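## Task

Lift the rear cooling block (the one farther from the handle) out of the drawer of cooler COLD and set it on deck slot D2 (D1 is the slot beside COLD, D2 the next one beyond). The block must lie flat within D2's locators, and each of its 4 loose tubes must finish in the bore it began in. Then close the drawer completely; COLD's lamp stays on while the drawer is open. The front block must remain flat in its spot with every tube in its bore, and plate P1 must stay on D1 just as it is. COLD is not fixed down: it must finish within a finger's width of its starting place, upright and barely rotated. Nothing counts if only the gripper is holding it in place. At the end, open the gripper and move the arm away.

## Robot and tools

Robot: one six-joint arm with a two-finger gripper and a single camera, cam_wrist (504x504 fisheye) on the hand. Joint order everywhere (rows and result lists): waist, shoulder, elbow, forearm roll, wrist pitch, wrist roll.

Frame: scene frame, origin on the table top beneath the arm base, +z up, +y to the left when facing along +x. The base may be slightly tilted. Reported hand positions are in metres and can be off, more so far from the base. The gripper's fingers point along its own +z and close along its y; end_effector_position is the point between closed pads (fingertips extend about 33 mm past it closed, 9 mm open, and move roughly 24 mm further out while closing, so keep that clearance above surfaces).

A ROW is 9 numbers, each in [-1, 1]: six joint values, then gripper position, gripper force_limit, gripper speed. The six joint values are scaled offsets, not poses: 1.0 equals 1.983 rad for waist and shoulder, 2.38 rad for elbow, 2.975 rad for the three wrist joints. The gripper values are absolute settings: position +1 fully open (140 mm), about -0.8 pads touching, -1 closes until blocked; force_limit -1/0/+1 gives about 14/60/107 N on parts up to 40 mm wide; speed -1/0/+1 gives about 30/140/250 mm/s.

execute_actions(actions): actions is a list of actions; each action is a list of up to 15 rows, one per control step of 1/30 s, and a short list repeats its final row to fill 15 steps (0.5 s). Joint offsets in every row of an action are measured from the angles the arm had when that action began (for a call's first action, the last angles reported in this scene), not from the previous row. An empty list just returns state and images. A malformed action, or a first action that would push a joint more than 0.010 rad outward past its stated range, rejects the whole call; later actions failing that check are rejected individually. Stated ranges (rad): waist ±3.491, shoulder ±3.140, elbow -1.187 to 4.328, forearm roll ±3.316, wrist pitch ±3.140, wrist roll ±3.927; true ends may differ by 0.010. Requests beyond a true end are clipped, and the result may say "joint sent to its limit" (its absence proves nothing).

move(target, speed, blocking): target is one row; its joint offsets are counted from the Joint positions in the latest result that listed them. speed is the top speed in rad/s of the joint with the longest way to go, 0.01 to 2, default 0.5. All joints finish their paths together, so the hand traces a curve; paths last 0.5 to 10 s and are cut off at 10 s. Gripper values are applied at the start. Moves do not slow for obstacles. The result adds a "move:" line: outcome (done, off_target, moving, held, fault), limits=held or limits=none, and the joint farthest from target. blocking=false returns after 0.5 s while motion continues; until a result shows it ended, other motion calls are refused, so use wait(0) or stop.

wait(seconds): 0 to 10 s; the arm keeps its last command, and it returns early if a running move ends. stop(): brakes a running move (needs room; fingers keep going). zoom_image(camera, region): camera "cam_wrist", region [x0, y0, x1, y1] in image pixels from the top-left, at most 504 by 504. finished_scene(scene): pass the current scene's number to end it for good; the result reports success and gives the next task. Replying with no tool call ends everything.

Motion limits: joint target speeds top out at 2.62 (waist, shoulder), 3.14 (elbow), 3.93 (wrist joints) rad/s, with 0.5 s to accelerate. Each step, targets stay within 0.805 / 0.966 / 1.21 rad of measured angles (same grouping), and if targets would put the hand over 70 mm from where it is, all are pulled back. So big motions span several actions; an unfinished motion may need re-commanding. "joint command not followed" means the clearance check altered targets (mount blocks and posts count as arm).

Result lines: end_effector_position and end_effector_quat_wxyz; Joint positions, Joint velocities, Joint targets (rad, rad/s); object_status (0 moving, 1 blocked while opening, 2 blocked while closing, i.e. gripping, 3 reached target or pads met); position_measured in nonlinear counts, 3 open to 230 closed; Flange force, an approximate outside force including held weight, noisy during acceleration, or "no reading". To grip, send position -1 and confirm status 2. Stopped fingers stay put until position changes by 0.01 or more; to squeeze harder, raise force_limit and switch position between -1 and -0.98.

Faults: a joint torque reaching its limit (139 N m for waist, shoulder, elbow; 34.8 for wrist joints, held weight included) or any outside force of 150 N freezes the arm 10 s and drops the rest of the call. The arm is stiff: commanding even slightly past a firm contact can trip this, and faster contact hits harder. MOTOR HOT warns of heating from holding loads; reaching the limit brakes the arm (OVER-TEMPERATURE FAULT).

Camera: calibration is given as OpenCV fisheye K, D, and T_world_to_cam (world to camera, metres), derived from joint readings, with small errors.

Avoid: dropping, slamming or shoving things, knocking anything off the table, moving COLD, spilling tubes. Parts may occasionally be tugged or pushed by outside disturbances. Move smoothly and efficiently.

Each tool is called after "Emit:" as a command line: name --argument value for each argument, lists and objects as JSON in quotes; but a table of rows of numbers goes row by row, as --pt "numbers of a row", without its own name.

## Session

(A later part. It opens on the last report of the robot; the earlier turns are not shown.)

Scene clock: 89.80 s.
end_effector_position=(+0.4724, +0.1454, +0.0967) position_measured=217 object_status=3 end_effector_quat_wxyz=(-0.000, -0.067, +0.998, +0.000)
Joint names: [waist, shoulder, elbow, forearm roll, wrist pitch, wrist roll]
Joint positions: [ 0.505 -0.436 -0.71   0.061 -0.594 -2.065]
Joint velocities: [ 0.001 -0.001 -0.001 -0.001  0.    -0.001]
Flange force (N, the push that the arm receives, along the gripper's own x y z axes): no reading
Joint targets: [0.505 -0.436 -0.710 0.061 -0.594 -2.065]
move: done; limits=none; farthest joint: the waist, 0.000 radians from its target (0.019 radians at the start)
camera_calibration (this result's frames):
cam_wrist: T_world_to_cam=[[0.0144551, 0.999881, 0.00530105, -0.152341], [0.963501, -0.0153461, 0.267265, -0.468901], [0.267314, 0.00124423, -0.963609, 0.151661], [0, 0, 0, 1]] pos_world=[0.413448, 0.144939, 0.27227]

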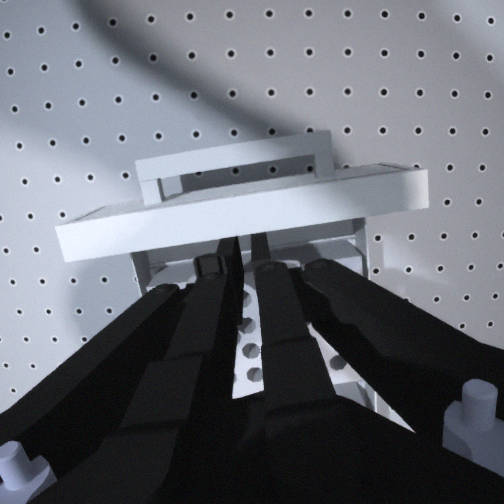

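Emit:
move --target '[0,-0.1,0.017,0,-0.081,0,-0.7,0,0]' --speed 0.4

Emit:
move --target '[-0.112,0.174,0.212,-0.0639,-0.0555,0.625,0.5,0,0]' --speed 1.5

Scene clock: 91.40 s.
end_effector_position=(+0.4723, +0.1372, +0.1786) position_measured=217 object_status=3 end_effector_quat_wxyz=(+0.002, -0.062, +0.998, -0.005)
Joint names: [waist, shoulder, elbow, forearm roll, wrist pitch, wrist roll]
Joint positions: [ 0.505 -0.635 -0.669  0.061 -0.835 -2.065]
Joint velocities: [ 0.    -0.001 -0.001 -0.001 -0.001 -0.   ]
Flange force (N, the push that the arm receives, along the gripper's own x y z axes): no reading
Joint targets: [0.505 -0.635 -0.669 0.061 -0.835 -2.065]
move: done; limits=none; farthest joint: the waist, 0.000 radians from its target (0.000 radians at the start)
camera_calibration (this result's frames):
cam_wrist: T_world_to_cam=[[0.0239354, 0.999701, -0.00508, -0.147197], [0.96217, -0.0216567, 0.271589, -0.490137], [0.271398, -0.0113884, -0.9624, 0.230266], [0, 0, 0, 1]] pos_world=[0.412624, 0.139161, 0.353976]

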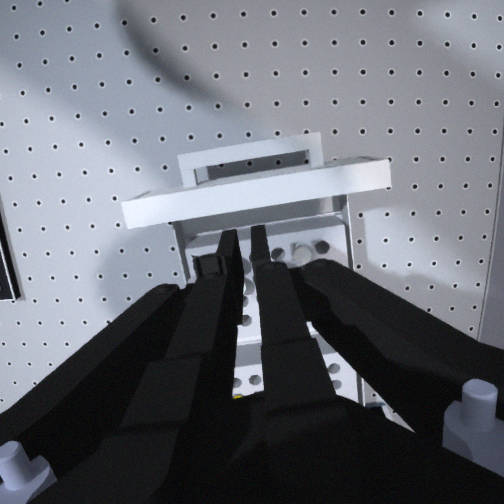

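Scene clock: 93.40 s.
end_effector_position=(+0.6217, +0.1605, +0.2002) position_measured=66 object_status=3 end_effector_quat_wxyz=(-0.001, +0.752, -0.659, +0.000)
Joint names: [waist, shoulder, elbow, forearm roll, wrist pitch, wrist roll]
Joint positions: [ 0.283 -0.29  -0.165 -0.129 -1.    -0.206]
Joint velocities: [-0.     0.001  0.001 -0.     0.     0.001]
Flange force (N, the push that the arm receives, along the gripper's own x y z axes): [2.8 0.0 -4.9]
Joint targets: [0.283 -0.289 -0.165 -0.129 -1.000 -0.206]
move: done; limits=none; farthest joint: the waist, 0.000 radians from its target (0.222 radians at the start)
camera_calibration (this result's frames):
cam_wrist: T_world_to_cam=[[-0.999866, 0.0160842, 0.00320428, 0.61871], [0.0163546, 0.963308, 0.2679, -0.208521], [0.00122225, 0.267917, -0.963441, 0.334141], [0, 0, 0, 1]] pos_world=[0.621628, 0.101397, 0.375805]

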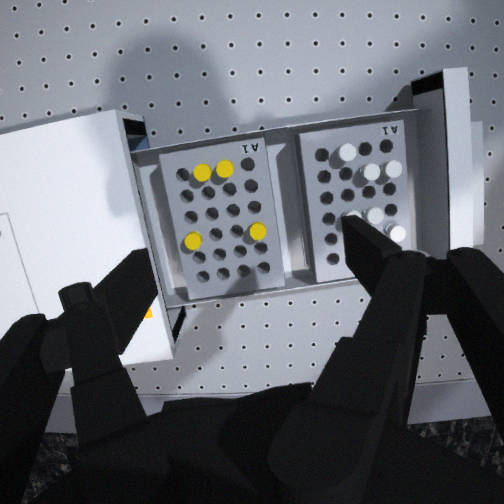

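Emit:
zoom_image --camera "cam_wrist" --region '[100,100,340,320]'

Region (100, 100, 340, 320) of cam_wrist's 504x504 image, scaled by 2.100, with more detail than that image has; it fills the top 462 rows of this view, and the rest is white.

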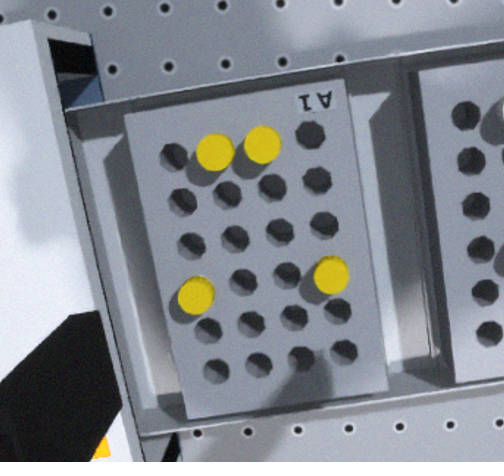

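Emit:
move --target '[0.0066,0.0777,0.0189,-0.0037,0.0363,0.004,0.35,0,0]' --speed 0.4

Scene clock: 96.27 s.
end_effector_position=(+0.6459, +0.1718, +0.1317) position_measured=85 object_status=3 end_effector_quat_wxyz=(-0.002, +0.753, -0.658, -0.004)
Joint names: [waist, shoulder, elbow, forearm roll, wrist pitch, wrist roll]
Joint positions: [ 0.296 -0.136 -0.12  -0.14  -0.892 -0.194]
Joint velocities: [0.    0.001 0.    0.    0.001 0.001]
Flange force (N, the push that the arm receives, along the gripper's own x y z axes): [1.9 1.8 -6.8]
Joint targets: [0.296 -0.135 -0.120 -0.140 -0.892 -0.194]
move: done; limits=none; farthest joint: the waist, 0.000 radians from its target (0.013 radians at the start)
camera_calibration (this result's frames):
cam_wrist: T_world_to_cam=[[-0.999891, 0.0124634, 0.0078759, 0.643024], [0.0141496, 0.961302, 0.275133, -0.200619], [-0.00414201, 0.275215, -0.961374, 0.266947], [0, 0, 0, 1]] pos_world=[0.646898, 0.111374, 0.306769]

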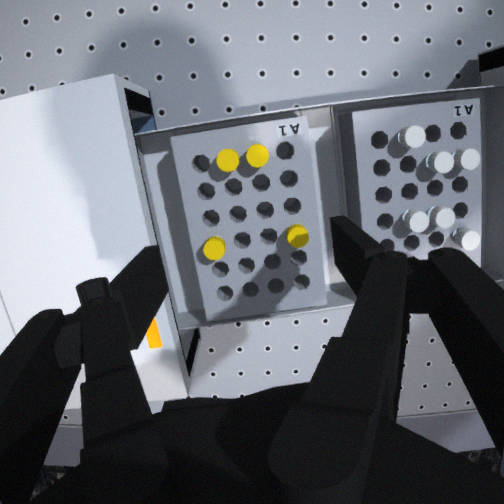

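Emit:
move --target '[0.0008,0.0355,-0.005,0,0.0276,0,0.3,0,0]' --speed 0.15

Scene clock: 98.60 s.
end_effector_position=(+0.6478, +0.1661, +0.0899) position_measured=91 object_status=3 end_effector_quat_wxyz=(-0.000, +0.751, -0.660, -0.001)
Joint names: [waist, shoulder, elbow, forearm roll, wrist pitch, wrist roll]
Joint positions: [ 0.297 -0.065 -0.132 -0.14  -0.81  -0.194]
Joint velocities: [ 0.     0.001 -0.003 -0.     0.001  0.   ]
Flange force (N, the push that the arm receives, along the gripper's own x y z axes): [1.1 2.4 -6.0]
Joint targets: [0.297 -0.065 -0.132 -0.140 -0.810 -0.194]
move: done; limits=none; farthest joint: the waist, 0.000 radians from its target (0.002 radians at the start)
camera_calibration (this result's frames):
cam_wrist: T_world_to_cam=[[-0.999787, 0.019931, 0.00531866, 0.644166], [0.020627, 0.962828, 0.269327, -0.187672], [0.000247022, 0.26938, -0.963034, 0.226687], [0, 0, 0, 1]] pos_world=[0.647844, 0.106792, 0.265426]

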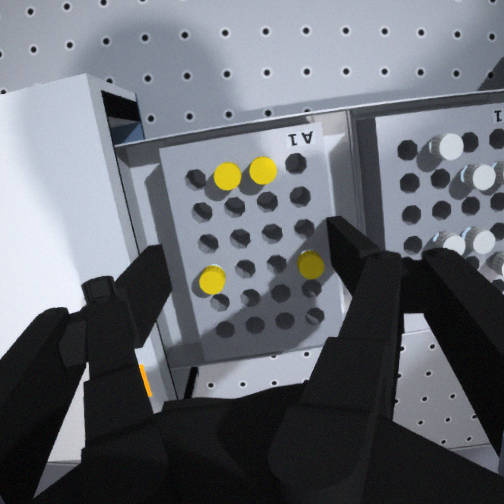

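Emit:
move --target '[-0.004,-0.003,-0.0063,0,0.002,0,0.33,0,0]' --speed 0.1

Emit:
move --target '[0.001,0.016,-0.0011,0,0.0115,0,0.33,0,0]' --speed 0.05

Scene clock: 100.00 s.
end_effector_position=(+0.6440, +0.1588, +0.0897) position_measured=87 object_status=3 end_effector_quat_wxyz=(+0.002, +0.749, -0.663, +0.001)
Joint names: [waist, shoulder, elbow, forearm roll, wrist pitch, wrist roll]
Joint positions: [ 0.29  -0.071 -0.147 -0.14  -0.804 -0.194]
Joint velocities: [-0.001 -0.001 -0.002 -0.001  0.     0.   ]
Flange force (N, the push that the arm receives, along the gripper's own x y z axes): [1.1 5.9 -5.7]
Joint targets: [0.289 -0.071 -0.147 -0.140 -0.804 -0.194]
move: done; limits=none; farthest joint: the waist, 0.000 radians from its target (0.008 radians at the start)
camera_calibration (this result's frames):
cam_wrist: T_world_to_cam=[[-0.999625, 0.0268827, 0.00512955, 0.639352], [0.0272843, 0.964302, 0.263396, -0.18443], [0.00213435, 0.263437, -0.964674, 0.228299], [0, 0, 0, 1]] pos_world=[0.643658, 0.100517, 0.265532]

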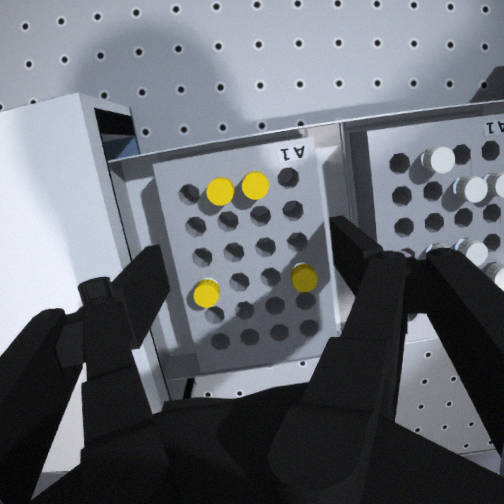

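Scene clock: 101.00 s.
end_effector_position=(+0.6443, +0.1570, +0.0718) position_measured=87 object_status=3 end_effector_quat_wxyz=(+0.002, +0.748, -0.664, +0.002)
Joint names: [waist, shoulder, elbow, forearm roll, wrist pitch, wrist roll]
Joint positions: [ 0.292 -0.039 -0.149 -0.14  -0.77  -0.194]
Joint velocities: [ 0.    -0.     0.     0.002  0.001 -0.   ]
Flange force (N, the push that the arm receives, along the gripper's own x y z axes): [2.1 -1.4 -3.4]
Joint targets: [0.292 -0.039 -0.149 -0.140 -0.770 -0.194]
move: done; limits=none; farthest joint: the waist, 0.000 radians from its target (0.002 radians at the start)
camera_calibration (this result's frames):
cam_wrist: T_world_to_cam=[[-0.999576, 0.0287664, 0.00446218, 0.639547], [0.0289323, 0.964786, 0.26144, -0.178969], [0.00321565, 0.261458, -0.965209, 0.211209], [0, 0, 0, 1]] pos_world=[0.643775, 0.0990468, 0.247797]

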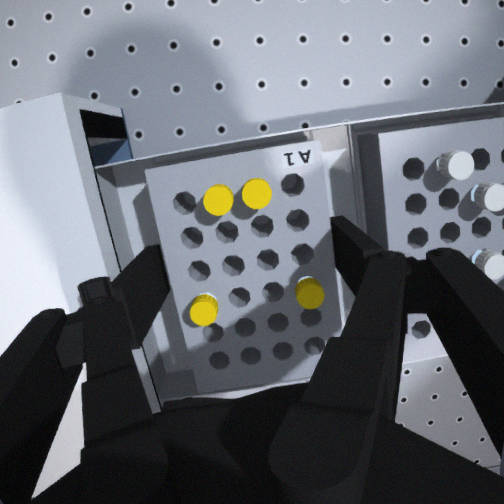

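Emit:
move --target '[0.002,0,0,-0.002,0,0.003,0.33,0,0]' --speed 0.05

Emit:
move --target '[0.0005,0.007,0,0,0.0047,0,0.33,0,0]' --speed 0.04

Scene clock: 102.27 s.
end_effector_position=(+0.6426, +0.1605, +0.0708) position_measured=87 object_status=3 end_effector_quat_wxyz=(+0.001, +0.750, -0.661, -0.001)
Joint names: [waist, shoulder, elbow, forearm roll, wrist pitch, wrist roll]
Joint positions: [ 0.295 -0.039 -0.149 -0.146 -0.77  -0.185]
Joint velocities: [ 0.001 -0.    -0.001 -0.002 -0.     0.001]
Flange force (N, the push that the arm receives, along the gripper's own x y z axes): [1.4 0.7 -4.9]
Joint targets: [0.295 -0.039 -0.149 -0.146 -0.770 -0.185]
move: done; limits=none; farthest joint: the waist, 0.001 radians from its target (0.004 radians at the start)
camera_calibration (this result's frames):
cam_wrist: T_world_to_cam=[[-0.99975, 0.0211478, 0.00720255, 0.638874], [0.0223035, 0.963372, 0.26724, -0.17802], [-0.0012872, 0.267334, -0.963603, 0.211091], [0, 0, 0, 1]] pos_world=[0.642956, 0.101556, 0.24638]

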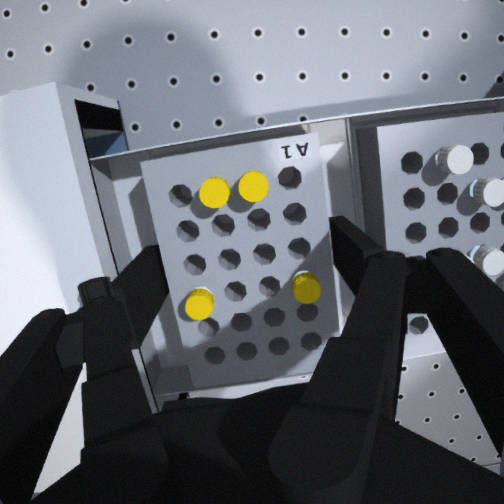

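Scene clock: 103.03 s.
end_effector_position=(+0.6430, +0.1601, +0.0636) position_measured=87 object_status=3 end_effector_quat_wxyz=(+0.001, +0.750, -0.661, -0.000)
Joint names: [waist, shoulder, elbow, forearm roll, wrist pitch, wrist roll]
Joint positions: [ 0.296 -0.026 -0.149 -0.146 -0.756 -0.185]
Joint velocities: [ 0.001  0.003 -0.     0.     0.001 -0.   ]
Flange force (N, the push that the arm receives, along the gripper's own x y z axes): [-7.6 53.4 -130.4]
Joint targets: [0.296 -0.026 -0.149 -0.146 -0.756 -0.185]
move: done; limits=none; farthest joint: the shoulder, 0.001 radians from its target (0.014 radians at the start)
camera_calibration (this result's frames):
cam_wrist: T_world_to_cam=[[-0.999743, 0.0217288, 0.00641729, 0.639336], [0.0226533, 0.963509, 0.266715, -0.17586], [-0.000387708, 0.266792, -0.963754, 0.203803], [0, 0, 0, 1]] pos_world=[0.643235, 0.101178, 0.239217]

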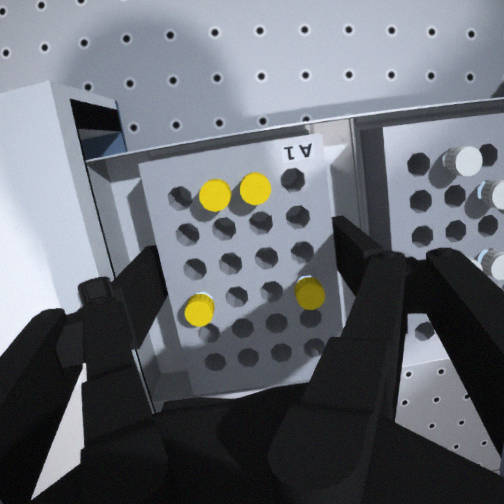

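Emit:
move --target '[0,-0.0045,0,0,-0.003,0,0.33,0,0]' --speed 0.04

Emit:
move --target '[0,0,0,0,0,0,0.24,0,-0.8]'

Scene clock: 113.17 s.
end_effector_position=(+0.6429, +0.1603, +0.0651) position_measured=87 object_status=3 end_effector_quat_wxyz=(+0.001, +0.750, -0.661, -0.001)
Joint names: [waist, shoulder, elbow, forearm roll, wrist pitch, wrist roll]
Joint positions: [ 0.296 -0.029 -0.149 -0.146 -0.76  -0.185]
Joint velocities: [ 0.001 -0.     0.002 -0.     0.     0.   ]
Flange force (N, the push that the arm receives, along the gripper's own x y z axes): [2.6 13.7 -34.7]
Joint targets: [0.296 -0.029 -0.149 -0.146 -0.760 -0.185]
FORCE FAULT: contact force on the arm reached its limit, and the arm stopped for 10 seconds. The contact can be on any part of the arm, not only on its tool. That time counts as 19 of the actions that you can send in this scene. The arm ran no command of this call. The arm holds still and accepts commands again. Move the arm away from the contact; if what it grips holds it there, let go first. Pushing or pulling that hard again can fault the arm again.
move: fault; limits=none; farthest joint: the shoulder, 0.006 radians from its target (0.006 radians at the start)
camera_calibration (this result's frames):
cam_wrist: T_world_to_cam=[[-0.999746, 0.0214318, 0.00698837, 0.639155], [0.0225195, 0.963476, 0.266845, -0.176402], [-0.00101418, 0.266934, -0.963714, 0.205591], [0, 0, 0, 1]] pos_world=[0.643174, 0.101382, 0.240736]

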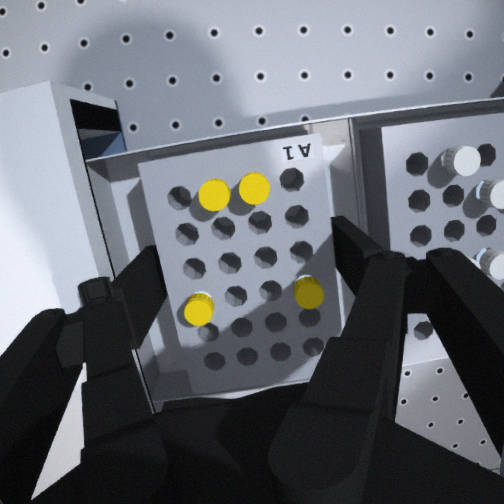

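not run: a fault stop came before this call.

Emit:
move --target '[0,-0.0035,0,0,-0.0023,0,0.33,0,0]' --speed 0.04

Emit:
move --target '[0,0,0,0,0,0,-1,0.2,-0.9]'

Scene clock: 114.13 s.
end_effector_position=(+0.6427, +0.1609, +0.0688) position_measured=87 object_status=3 end_effector_quat_wxyz=(+0.001, +0.751, -0.661, -0.001)
Joint names: [waist, shoulder, elbow, forearm roll, wrist pitch, wrist roll]
Joint positions: [ 0.296 -0.036 -0.149 -0.146 -0.766 -0.185]
Joint velocities: [ 0.    -0.     0.001 -0.    -0.001 -0.   ]
Flange force (N, the push that the arm receives, along the gripper's own x y z axes): [2.9 0.3 -4.8]
Joint targets: [0.296 -0.036 -0.149 -0.146 -0.766 -0.185]
move: done; limits=none; farthest joint: the wrist pitch, 0.001 radians from its target (0.007 radians at the start)
camera_calibration (this result's frames):
cam_wrist: T_world_to_cam=[[-0.999759, 0.0207386, 0.0072069, 0.639024], [0.0219108, 0.963306, 0.26751, -0.177571], [-0.00139468, 0.267603, -0.963528, 0.209077], [0, 0, 0, 1]] pos_world=[0.643053, 0.101853, 0.244348]

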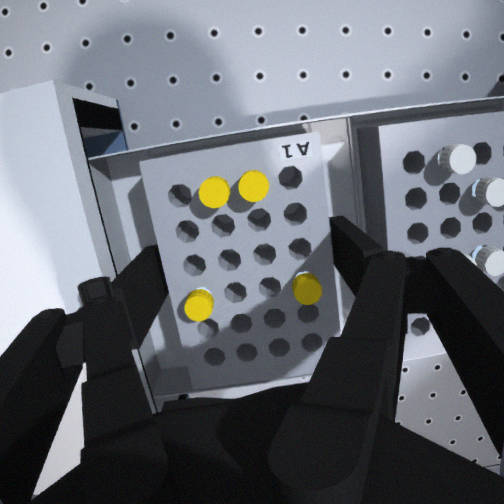

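Scene clock: 114.63 s.
end_effector_position=(+0.6427, +0.1609, +0.0688) position_measured=104 object_status=2 end_effector_quat_wxyz=(+0.001, +0.751, -0.661, -0.001)
Joint names: [waist, shoulder, elbow, forearm roll, wrist pitch, wrist roll]
Joint positions: [ 0.296 -0.036 -0.149 -0.146 -0.766 -0.185]
Joint velocities: [ 0.    -0.     0.001 -0.     0.     0.   ]
Flange force (N, the push that the arm receives, along the gripper's own x y z axes): [1.3 3.3 -20.6]
Joint targets: [0.296 -0.036 -0.149 -0.146 -0.766 -0.185]
move: done; limits=none; farthest joint: the waist, 0.000 radians from its target (0.000 radians at the start)
camera_calibration (this result's frames):
cam_wrist: T_world_to_cam=[[-0.99976, 0.0207238, 0.00710903, 0.639065], [0.0218704, 0.963294, 0.267557, -0.17759], [-0.00130329, 0.267649, -0.963516, 0.209077], [0, 0, 0, 1]] pos_world=[0.643069, 0.101868, 0.244421]

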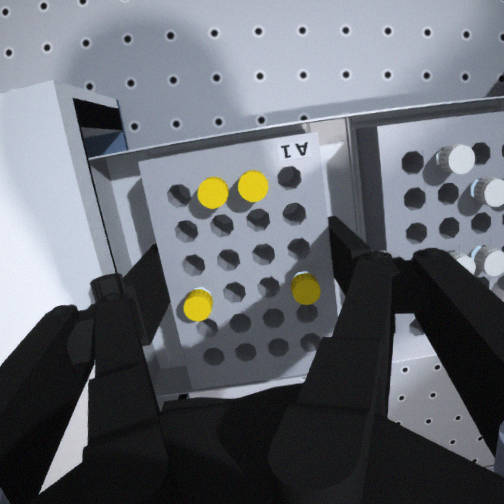

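Emit:
move --target '[-0.0018,-0.025,0.002,0,-0.0183,0,-1,0.2,-0.9]' --speed 0.04

Emit:
move --target '[-0.006,-0.07,0.013,0,-0.056,0,-1,0.2,-0.9]' --speed 0.12

Scene clock: 116.97 s.
end_effector_position=(+0.6422, +0.1635, +0.0970) position_measured=104 object_status=2 end_effector_quat_wxyz=(+0.000, +0.752, -0.660, -0.002)
Joint names: [waist, shoulder, elbow, forearm roll, wrist pitch, wrist roll]
Joint positions: [ 0.293 -0.085 -0.144 -0.146 -0.821 -0.185]
Joint velocities: [ 0.    -0.     0.001  0.001 -0.001  0.   ]
Flange force (N, the push that the arm receives, along the gripper's own x y z axes): [2.2 -1.4 4.4]
Joint targets: [0.293 -0.085 -0.144 -0.146 -0.821 -0.185]
move: done; limits=none; farthest joint: the waist, 0.000 radians from its target (0.004 radians at the start)
camera_calibration (this result's frames):
cam_wrist: T_world_to_cam=[[-0.999807, 0.0178015, 0.00834599, 0.638713], [0.0193958, 0.962524, 0.270502, -0.18621], [-0.00321787, 0.270612, -0.962683, 0.236179], [0, 0, 0, 1]] pos_world=[0.642961, 0.103948, 0.272405]

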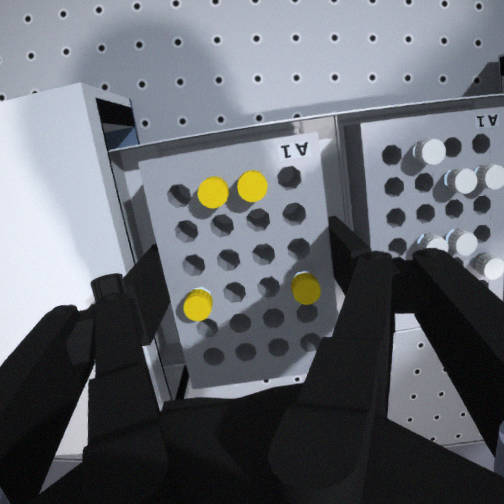

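Scene clock: 118.73 s.
end_effector_position=(+0.6387, +0.1700, +0.1824) position_measured=104 object_status=2 end_effector_quat_wxyz=(-0.003, +0.755, -0.656, -0.005)
Joint names: [waist, shoulder, elbow, forearm roll, wrist pitch, wrist roll]
Joint positions: [ 0.281 -0.224 -0.113 -0.146 -0.987 -0.185]
Joint velocities: [ 0.    -0.    -0.001  0.001 -0.001  0.   ]
Flange force (N, the push that the arm receives, along the gripper's own x y z axes): [3.1 -0.6 4.3]
Joint targets: [0.281 -0.224 -0.113 -0.146 -0.987 -0.185]
move: done; limits=none; farthest joint: the waist, 0.000 radians from its target (0.012 radians at the start)
camera_calibration (this result's frames):
cam_wrist: T_world_to_cam=[[-0.999941, 0.00744626, 0.0079009, 0.636316], [0.00935241, 0.960384, 0.278525, -0.210193], [-0.00551393, 0.278582, -0.960397, 0.316307], [0, 0, 0, 1]] pos_world=[0.639989, 0.10901, 0.357296]

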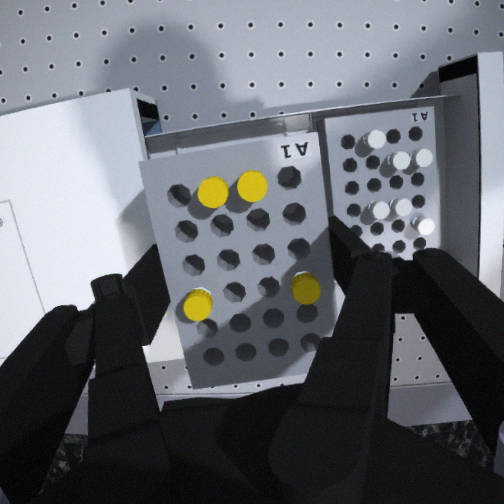

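Emit:
move --target '[-0.3359,0.0686,0.013,-0.1395,-0.0467,-0.106,-1,0.2,-0.9]' --speed 0.3

Emit:
move --target '[-0.2342,0.2033,0.0478,-0.0603,-0.0188,-0.0074,-1,0.2,-0.9]' --speed 0.25

Scene clock: 124.03 s.
end_effector_position=(+0.6001, -0.0700, +0.1999) position_measured=104 object_status=2 end_effector_quat_wxyz=(-0.000, -0.316, +0.949, -0.000)
Joint names: [waist, shoulder, elbow, forearm roll, wrist pitch, wrist roll]
Joint positions: [-0.385 -0.088 -0.082 -0.561 -1.126 -0.5  ]
Joint velocities: [-0.001  0.    -0.001 -0.001 -0.    -0.   ]
Flange force (N, the push that the arm receives, along the gripper's own x y z axes): [4.2 -1.5 2.7]
Joint targets: [-0.385 -0.088 -0.082 -0.561 -1.126 -0.500]
move: done; limits=none; farthest joint: the waist, 0.000 radians from its target (0.666 radians at the start)
camera_calibration (this result's frames):
cam_wrist: T_world_to_cam=[[-0.474331, 0.880337, 0.00411863, 0.345768], [0.848842, 0.456111, 0.267263, -0.520998], [0.233403, 0.130267, -0.963615, 0.246645], [0, 0, 0, 1]] pos_world=[0.548686, -0.0988896, 0.37549]

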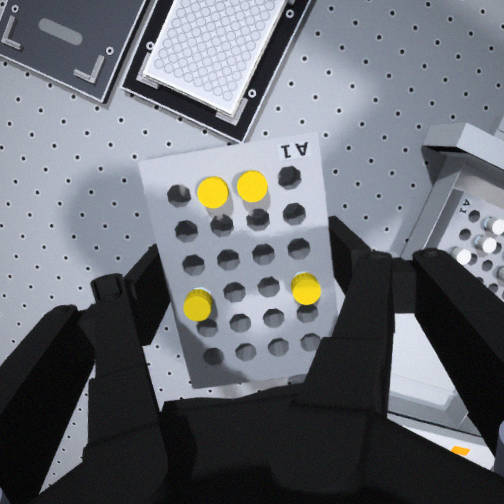

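Scene clock: 126.33 s.
end_effector_position=(+0.5023, -0.3090, +0.1699) position_measured=104 object_status=2 end_effector_quat_wxyz=(-0.000, -0.014, +1.000, +0.000)
Joint names: [waist, shoulder, elbow, forearm roll, wrist pitch, wrist roll]
Joint positions: [-0.85   0.315  0.031 -0.74  -1.182 -0.522]
Joint velocities: [-0.001  0.002  0.    -0.002 -0.     0.   ]
Flange force (N, the push that the arm receives, along the gripper's own x y z axes): [0.1 1.3 6.4]
Joint targets: [-0.850 0.315 0.031 -0.740 -1.182 -0.522]
move: done; limits=none; farthest joint: the waist, 0.000 radians from its target (0.464 radians at the start)
camera_calibration (this result's frames):
cam_wrist: T_world_to_cam=[[0.118675, 0.992922, 0.00465426, 0.246729], [0.956679, -0.115596, 0.267212, -0.551769], [0.265859, -0.0272588, -0.963626, 0.206707], [0, 0, 0, 1]] pos_world=[0.44363, -0.303131, 0.345479]

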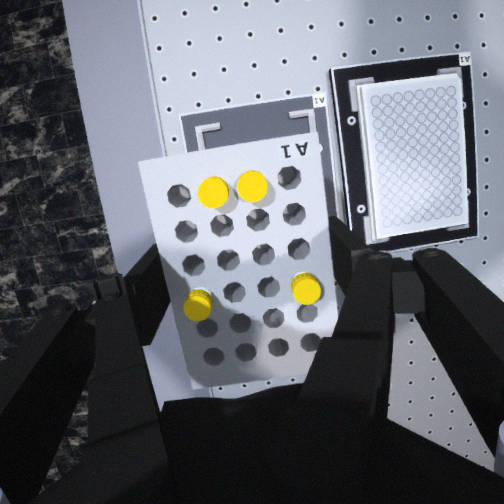

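Emit:
move --target '[0.0468,0.0287,-0.0349,-0.0168,0.0541,0.0129,-1,0.2,-0.9]' --speed 0.12

Emit:
zoom_image --camera "cam_wrist" --region '[110,60,390,260]'

Scene clock: 129.60 s.
end_effector_position=(+0.4881, -0.2946, +0.0898) position_measured=104 object_status=2 end_effector_quat_wxyz=(-0.000, -0.014, +1.000, +0.000)
Joint names: [waist, shoulder, elbow, forearm roll, wrist pitch, wrist roll]
Joint positions: [-0.757  0.372 -0.052 -0.79  -1.021 -0.484]
Joint velocities: [ 0.001  0.001 -0.     0.     0.001  0.001]
Flange force (N, the push that the arm receives, along the gripper's own x y z axes): [2.7 0.4 3.2]
Joint targets: [-0.757 0.372 -0.052 -0.790 -1.021 -0.484]
move: done; limits=none; farthest joint: the waist, 0.000 radians from its target (0.092 radians at the start)
camera_calibration (this result's frames):
cam_wrist: T_world_to_cam=[[0.118619, 0.992927, 0.00512484, 0.234533], [0.956635, -0.115663, 0.267341, -0.515116], [0.266042, -0.026809, -0.963588, 0.133763], [0, 0, 0, 1]] pos_world=[0.429372, -0.288868, 0.265402]

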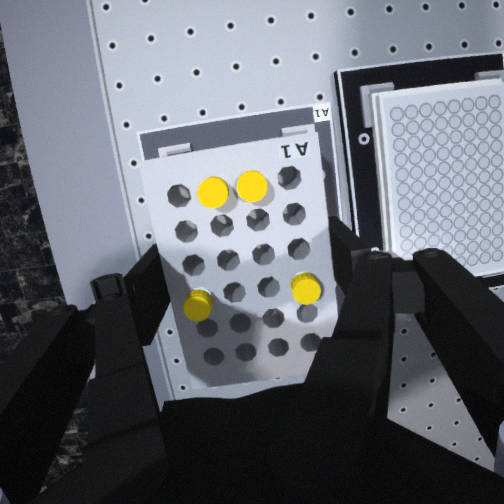

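Region (110, 60, 390, 260) of cam_wrist's 504x504 image, scaled by 1.800, with more detail than that image has; it fills the top 360 rows of this view, and the rest is white.

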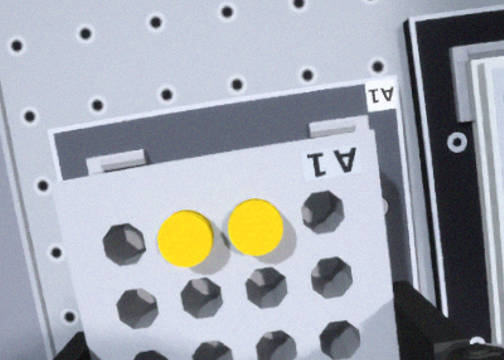

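Emit:
move --target '[0.0102,0.0111,-0.0009,-0.0039,0.0102,0.0007,-1,0.2,-0.9]' --speed 0.04

Emit:
zoom_image --camera "cam_wrist" --region '[110,60,390,260]'

Scene clock: 131.90 s.
end_effector_position=(+0.4883, -0.2935, +0.0725) position_measured=104 object_status=2 end_effector_quat_wxyz=(+0.000, -0.013, +1.000, +0.000)
Joint names: [waist, shoulder, elbow, forearm roll, wrist pitch, wrist roll]
Joint positions: [-0.737  0.394 -0.054 -0.802 -0.991 -0.482]
Joint velocities: [ 0.001  0.001  0.001 -0.     0.001  0.   ]
Flange force (N, the push that the arm receives, along the gripper's own x y z axes): [-1.2 0.6 2.2]
Joint targets: [-0.737 0.394 -0.054 -0.802 -0.991 -0.482]
move: done; limits=none; farthest joint: the waist, 0.000 radians from its target (0.020 radians at the start)
camera_calibration (this result's frames):
cam_wrist: T_world_to_cam=[[0.121859, 0.992535, 0.00497474, 0.231814], [0.956152, -0.118734, 0.267724, -0.511242], [0.266316, -0.0278681, -0.963483, 0.116648], [0, 0, 0, 1]] pos_world=[0.42951, -0.287534, 0.248107]

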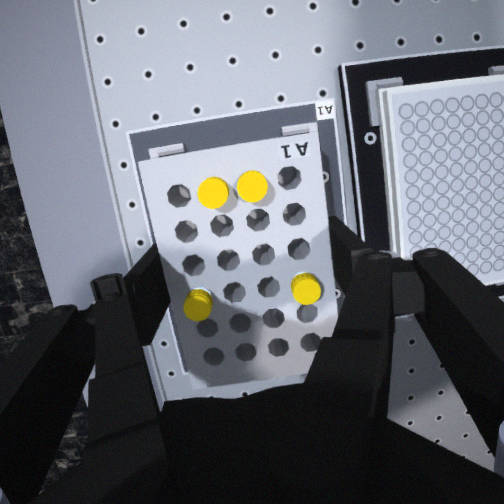

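Region (110, 60, 390, 260) of cam_wrist's 504x504 image, scaled by 1.800, with more detail than that image has; it fills the top 360 rows of this view, and the rest is white.

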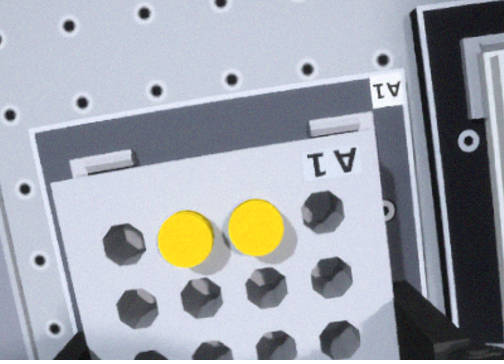

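Emit:
move --target '[0.003,0.0038,-0.0001,-0.0013,0.0035,0.0005,-1,0.2,-0.9]' --speed 0.015

Emit:
move --target '[0.0015,0.0019,0,-0.0007,0.0017,0.0003,-1,0.2,-0.9]' --speed 0.01

Scene clock: 133.70 s.
end_effector_position=(+0.4884, -0.2936, +0.0671) position_measured=104 object_status=2 end_effector_quat_wxyz=(+0.000, -0.012, +1.000, -0.000)
Joint names: [waist, shoulder, elbow, forearm roll, wrist pitch, wrist roll]
Joint positions: [-0.731  0.401 -0.054 -0.806 -0.981 -0.48 ]
Joint velocities: [0.    0.    0.002 0.    0.002 0.   ]
Flange force (N, the push that the arm receives, along the gripper's own x y z axes): [7.6 83.3 -92.3]
Joint targets: [-0.731 0.401 -0.054 -0.806 -0.981 -0.480]
move: done; limits=none; farthest joint: the waist, 0.000 radians from its target (0.005 radians at the start)
camera_calibration (this result's frames):
cam_wrist: T_world_to_cam=[[0.122637, 0.992443, 0.00416398, 0.231577], [0.955889, -0.119246, 0.268434, -0.509956], [0.266902, -0.0289396, -0.963289, 0.110783], [0, 0, 0, 1]] pos_world=[0.429493, -0.287431, 0.242641]

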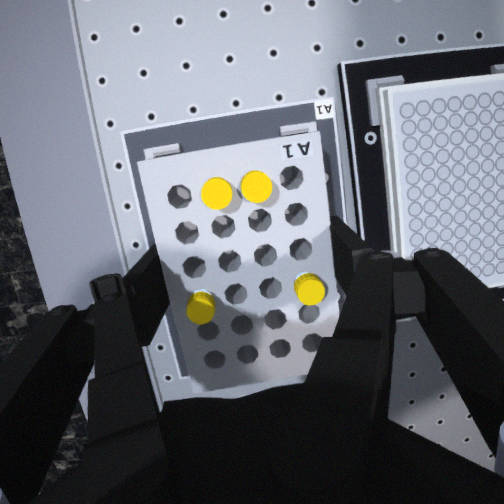

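Scene clock: 143.93 s.
end_effector_position=(+0.4880, -0.2918, +0.0673) position_measured=104 object_status=2 end_effector_quat_wxyz=(-0.000, -0.013, +1.000, +0.002)
Joint names: [waist, shoulder, elbow, forearm roll, wrist pitch, wrist roll]
Joint positions: [-0.73   0.4   -0.054 -0.806 -0.986 -0.48 ]
Joint velocities: [-0. -0.  0. -0. -0. -0.]
Flange force (N, the push that the arm receives, along the gripper's own x y z axes): [-5.8 12.0 -18.2]
Joint targets: [-0.730 0.400 -0.054 -0.806 -0.985 -0.480]
FORCE FAULT: contact force on the arm reached its limit, and the arm stopped for 10 seconds. The contact can be on any part of the arm, not only on its tool. That time counts as 20 of the actions that you can send in this scene. The arm's remaining commands of this call were not run. The arm holds still and accepts commands again. Move the arm away from the contact; if what it grips holds it there, let go first. Pushing or pulling that hard again can fault the arm again.
move: fault; limits=none; farthest joint: the wrist pitch, 0.010 radians from its target (0.005 radians at the start)
camera_calibration (this result's frames):
cam_wrist: T_world_to_cam=[[0.121834, 0.992517, 0.00810622, 0.229999], [0.956477, -0.119584, 0.266181, -0.509652], [0.265159, -0.0246765, -0.963889, 0.113219], [0, 0, 0, 1]] pos_world=[0.429427, -0.28643, 0.242926]

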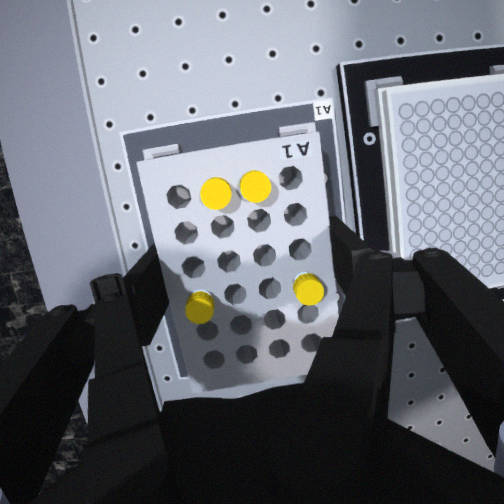

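Emit:
move --target '[-0.001,-0.0028,-0.001,0.0003,0,0,-1,0.2,-0.9]' --speed 0.01

Emit:
zoom_image --camera "cam_wrist" --region '[110,60,390,260]'

Scene clock: 145.87 s.
end_effector_position=(+0.4884, -0.2920, +0.0698) position_measured=104 object_status=2 end_effector_quat_wxyz=(+0.001, -0.013, +1.000, +0.000)
Joint names: [waist, shoulder, elbow, forearm roll, wrist pitch, wrist roll]
Joint positions: [-0.732  0.395 -0.056 -0.805 -0.986 -0.48 ]
Joint velocities: [ 0.    -0.001 -0.001 -0.001 -0.    -0.   ]
Flange force (N, the push that the arm receives, along the gripper's own x y z axes): [1.2 1.9 2.2]
Joint targets: [-0.732 0.395 -0.056 -0.805 -0.986 -0.480]
move: done; limits=none; farthest joint: the shoulder, 0.001 radians from its target (0.006 radians at the start)
camera_calibration (this result's frames):
cam_wrist: T_world_to_cam=[[0.120952, 0.992642, 0.00564401, 0.230716], [0.956002, -0.118015, 0.268576, -0.510273], [0.267266, -0.0270891, -0.963242, 0.113742], [0, 0, 0, 1]] pos_world=[0.429517, -0.286157, 0.245305]

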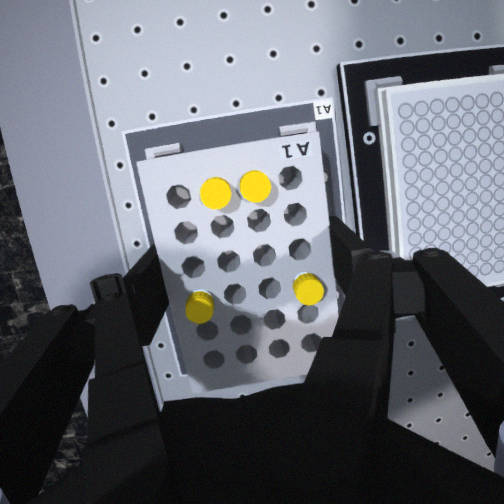

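Region (110, 60, 390, 260) of cam_wrist's 504x504 image, scaled by 1.800, with more detail than that image has; it fills the top 360 rows of this view, and the rest is white.

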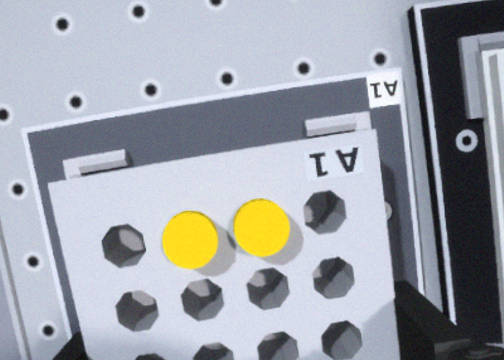

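Emit:
move --target '[0.0016,0.0004,-0.0007,-0.0007,0.0012,0.0002,-1,0.2,-0.9]' --speed 0.01

Scene clock: 146.87 s.
end_effector_position=(+0.4886, -0.2909, +0.0679) position_measured=104 object_status=2 end_effector_quat_wxyz=(+0.001, -0.014, +1.000, +0.001)
Joint names: [waist, shoulder, elbow, forearm roll, wrist pitch, wrist roll]
Joint positions: [-0.729  0.396 -0.058 -0.807 -0.982 -0.479]
Joint velocities: [ 0.001  0.001 -0.    -0.001  0.001  0.   ]
Flange force (N, the push that the arm receives, along the gripper's own x y z axes): [3.0 2.4 1.5]
Joint targets: [-0.729 0.396 -0.058 -0.807 -0.982 -0.479]
move: done; limits=none; farthest joint: the waist, 0.000 radians from its target (0.003 radians at the start)
camera_calibration (this result's frames):
cam_wrist: T_world_to_cam=[[0.120557, 0.992687, 0.00616355, 0.229772], [0.955915, -0.117761, 0.268994, -0.509705], [0.267753, -0.0265373, -0.963122, 0.111844], [0, 0, 0, 1]] pos_world=[0.429588, -0.285148, 0.243411]

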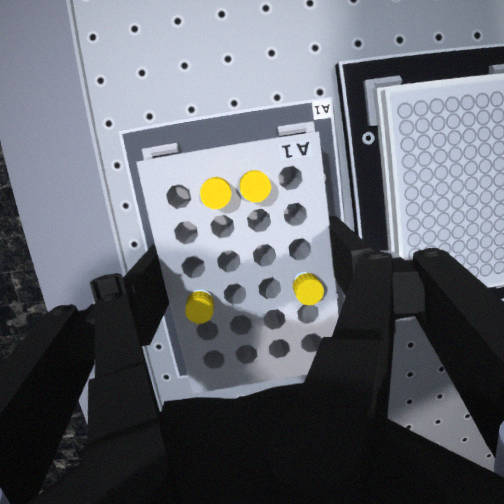

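Emit:
move --target '[0.0007,0.001,0,-0.0003,0.0009,0.0001,-1,0.2,-0.9]' --speed 0.01

Scene clock: 147.97 s.
end_effector_position=(+0.4886, -0.2910, +0.0667) position_measured=104 object_status=2 end_effector_quat_wxyz=(+0.001, -0.013, +1.000, +0.000)
Joint names: [waist, shoulder, elbow, forearm roll, wrist pitch, wrist roll]
Joint positions: [-0.728  0.398 -0.058 -0.808 -0.979 -0.479]
Joint velocities: [0.    0.001 0.001 0.    0.001 0.   ]
Flange force (N, the push that the arm receives, along the gripper's own x y z axes): [8.5 13.2 -52.3]
Joint targets: [-0.728 0.398 -0.058 -0.808 -0.979 -0.479]
move: done; limits=none; farthest joint: the waist, 0.000 radians from its target (0.001 radians at the start)
camera_calibration (this result's frames):
cam_wrist: T_world_to_cam=[[0.120774, 0.992664, 0.00572231, 0.229843], [0.955857, -0.117848, 0.269164, -0.509391], [0.267864, -0.0270383, -0.963077, 0.110436], [0, 0, 0, 1]] pos_world=[0.429564, -0.285201, 0.242153]

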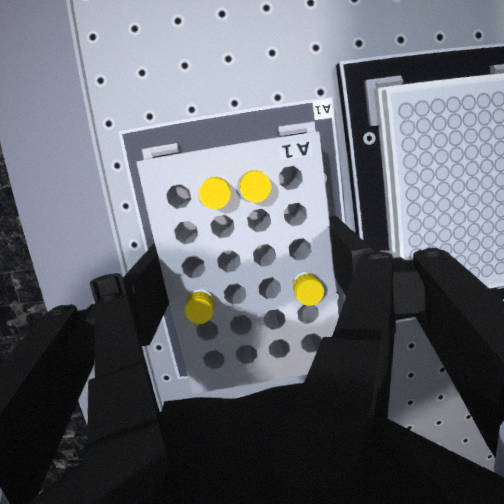

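Emit:
move --target '[0,0,0,0,0,0,0.3,0,-0.9]'

Emit:
move --target '[-0.05,-0.063,0.002,0.022,-0.058,-0.008,0.3,0,-0.9]' --speed 0.2

Emit:
zoom_image --camera "cam_wrist" --region '[140,90,380,350]'

Scene clock: 149.90 s.
end_effector_position=(+0.4886, -0.2910, +0.0667) position_measured=91 object_status=3 end_effector_quat_wxyz=(+0.001, -0.013, +1.000, +0.000)
Joint names: [waist, shoulder, elbow, forearm roll, wrist pitch, wrist roll]
Joint positions: [-0.728  0.398 -0.058 -0.808 -0.979 -0.479]
Joint velocities: [ 0.    -0.     0.002  0.    -0.    -0.   ]
Flange force (N, the push that the arm receives, along the gripper's own x y z axes): [0.6 0.7 -4.9]
Joint targets: [-0.728 0.398 -0.058 -0.808 -0.979 -0.479]
move: done; limits=none; farthest joint: the waist, 0.000 radians from its target (0.000 radians at the start)
camera_calibration (this result's frames):
cam_wrist: T_world_to_cam=[[0.120758, 0.992665, 0.00573283, 0.229849], [0.955845, -0.117833, 0.269212, -0.509413], [0.267913, -0.0270297, -0.963064, 0.110403], [0, 0, 0, 1]] pos_world=[0.429586, -0.285205, 0.242147]

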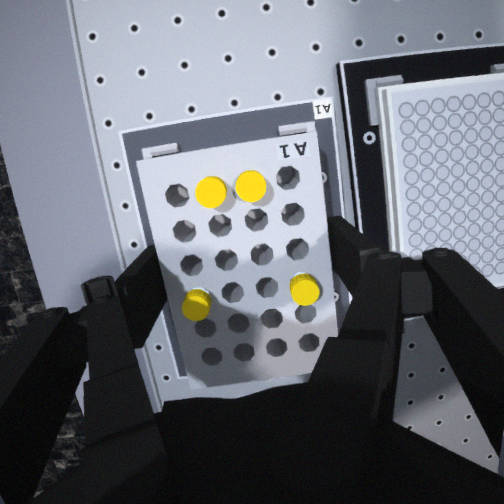

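Scene clock: 151.20 s.
end_effector_position=(+0.4801, -0.2857, +0.1583) position_measured=91 object_status=3 end_effector_quat_wxyz=(-0.008, -0.019, +1.000, +0.004)
Joint names: [waist, shoulder, elbow, forearm roll, wrist pitch, wrist roll]
Joint positions: [-0.827  0.273 -0.053 -0.742 -1.152 -0.503]
Joint velocities: [-0.001 -0.001  0.002  0.    -0.001  0.   ]
Flange force (N, the push that the arm receives, along the gripper's own x y z axes): [1.2 0.0 -4.7]
Joint targets: [-0.827 0.273 -0.053 -0.742 -1.152 -0.503]
move: done; limits=none; farthest joint: the waist, 0.000 radians from its target (0.099 radians at the start)
camera_calibration (this result's frames):
cam_wrist: T_world_to_cam=[[0.109484, 0.993923, 0.0113836, 0.22999], [0.961864, -0.108827, 0.250946, -0.522714], [0.25066, -0.016525, -0.967934, 0.213142], [0, 0, 0, 1]] pos_world=[0.424173, -0.281955, 0.334862]

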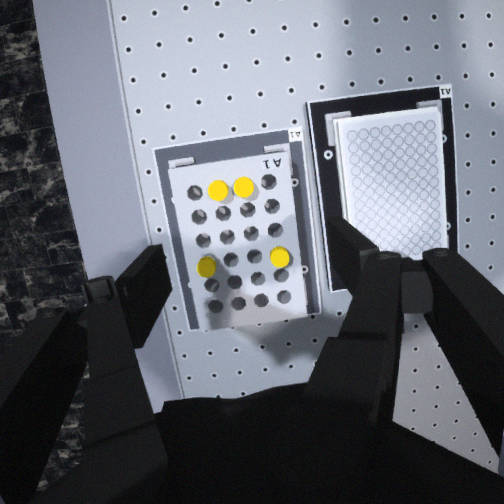

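Region (140, 90, 380, 350) of cam_wrist's 504x504 image, scaled by 1.938, with more detail than that image has; it fills the left 465 columns of this view, and the rest is white.

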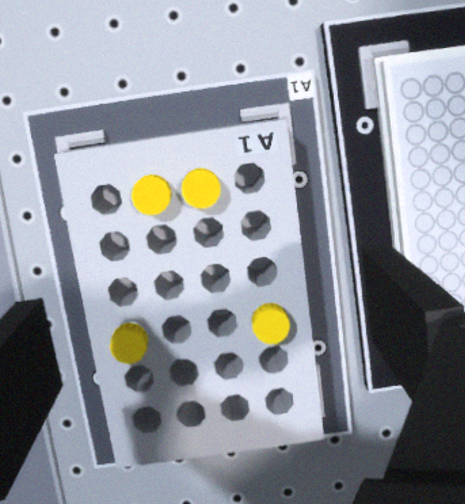

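Emit:
move --target '[0,0,0,0,0,1,1,0,0]' --speed 2

Emit:
zoom_image --camera "cam_wrist" --region '[120,60,400,340]'

Scene clock: 154.20 s.
end_effector_position=(+0.4801, -0.2857, +0.1583) position_measured=3 object_status=3 end_effector_quat_wxyz=(-0.004, +0.998, -0.064, -0.008)
Joint names: [waist, shoulder, elbow, forearm roll, wrist pitch, wrist roll]
Joint positions: [-0.827  0.273 -0.053 -0.742 -1.152  2.472]
Joint velocities: [ 0.    -0.     0.002  0.    -0.     0.   ]
Flange force (N, the push that the arm receives, along the gripper's own x y z axes): [-1.5 -1.2 -4.9]
Joint targets: [-0.827 0.273 -0.053 -0.742 -1.152 2.472]
move: done; limits=none; farthest joint: the waist, 0.000 radians from its target (0.000 radians at the start)
camera_calibration (this result's frames):
cam_wrist: T_world_to_cam=[[-0.272667, -0.962108, 0.000928368, -0.143813], [-0.922181, 0.261626, 0.28484, 0.482297], [-0.27429, 0.0768102, -0.958575, 0.490395], [0, 0, 0, 1]] pos_world=[0.540062, -0.302212, 0.332836]

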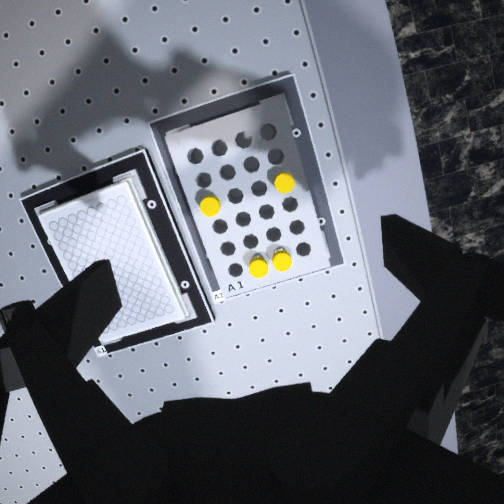

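Region (120, 60, 400, 340) of cam_wrist's 504x504 image, scaled by 1.800, with more detail than that image has.

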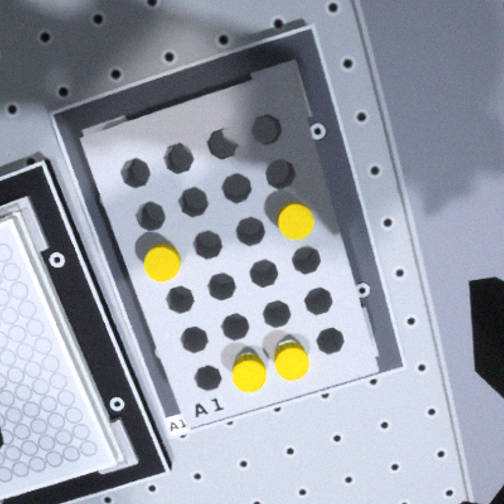

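Emit:
move --target '[0,-0.15,0,0,0,-1,-0.7,0,0]' --speed 2

Emit:
move --target '[0.7297,-0.41,-0.341,0.318,0.1,-0.595,-0.7,0,0]' --speed 1

Scene clock: 158.77 s.
end_effector_position=(+0.5758, -0.2346, +0.2836) position_measured=217 object_status=3 end_effector_quat_wxyz=(+0.082, -0.111, +0.988, -0.069)
Joint names: [waist, shoulder, elbow, forearm roll, wrist pitch, wrist roll]
Joint positions: [-0.827 -0.025 -0.053 -0.742 -1.152 -0.503]
Joint velocities: [ 0.    -0.     0.001  0.     0.    -0.001]
Flange force (N, the push that the arm receives, along the gripper's own x y z axes): [0.3 0.5 -4.3]
Joint targets: [-0.827 -0.025 -0.053 -0.742 -1.152 -0.503]
move: done; limits=none; farthest joint: the waist, 0.000 radians from its target (0.000 radians at the start)
camera_calibration (this result's frames):
cam_wrist: T_world_to_cam=[[-0.0642052, 0.989815, -0.12706, 0.305524], [0.89876, 0.11269, 0.423711, -0.601364], [0.433714, -0.0869917, -0.896841, 0.169137], [0, 0, 0, 1]] pos_world=[0.486741, -0.219932, 0.445313]

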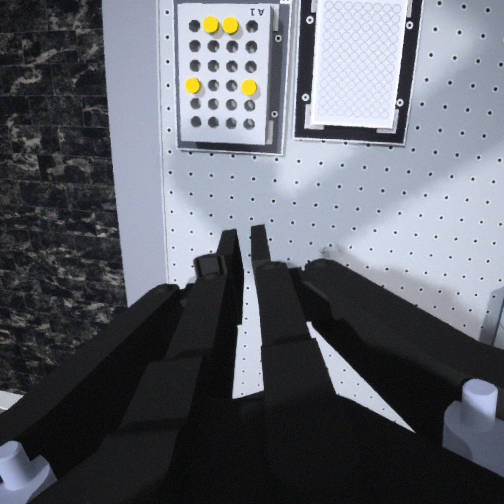

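Scene clock: 161.20 s.
end_effector_position=(+0.4228, +0.1119, +0.1842) position_measured=217 object_status=3 end_effector_quat_wxyz=(+0.014, -0.049, +0.999, -0.017)
Joint names: [waist, shoulder, elbow, forearm roll, wrist pitch, wrist roll]
Joint positions: [ 0.62  -0.838 -0.865  0.204 -0.854 -2.273]
Joint velocities: [ 0.001 -0.001 -0.002  0.001  0.    -0.001]
Flange force (N, the push that the arm receives, along the gripper's own x y z axes): no reading
Joint targets: [0.620 -0.838 -0.865 0.204 -0.854 -2.273]
move: done; limits=none; farthest joint: the waist, 0.000 radians from its target (1.447 radians at the start)
camera_calibration (this result's frames):
cam_wrist: T_world_to_cam=[[0.0506196, 0.998354, -0.0269699, -0.127804], [0.954149, -0.040366, 0.296596, -0.443654], [0.295019, -0.040747, -0.954622, 0.240627], [0, 0, 0, 1]] pos_world=[0.358792, 0.11949, 0.357847]

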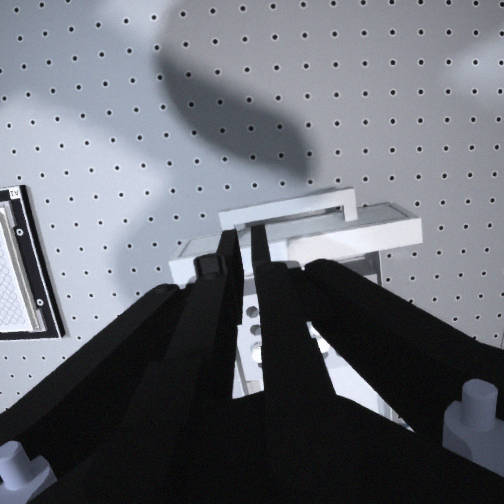

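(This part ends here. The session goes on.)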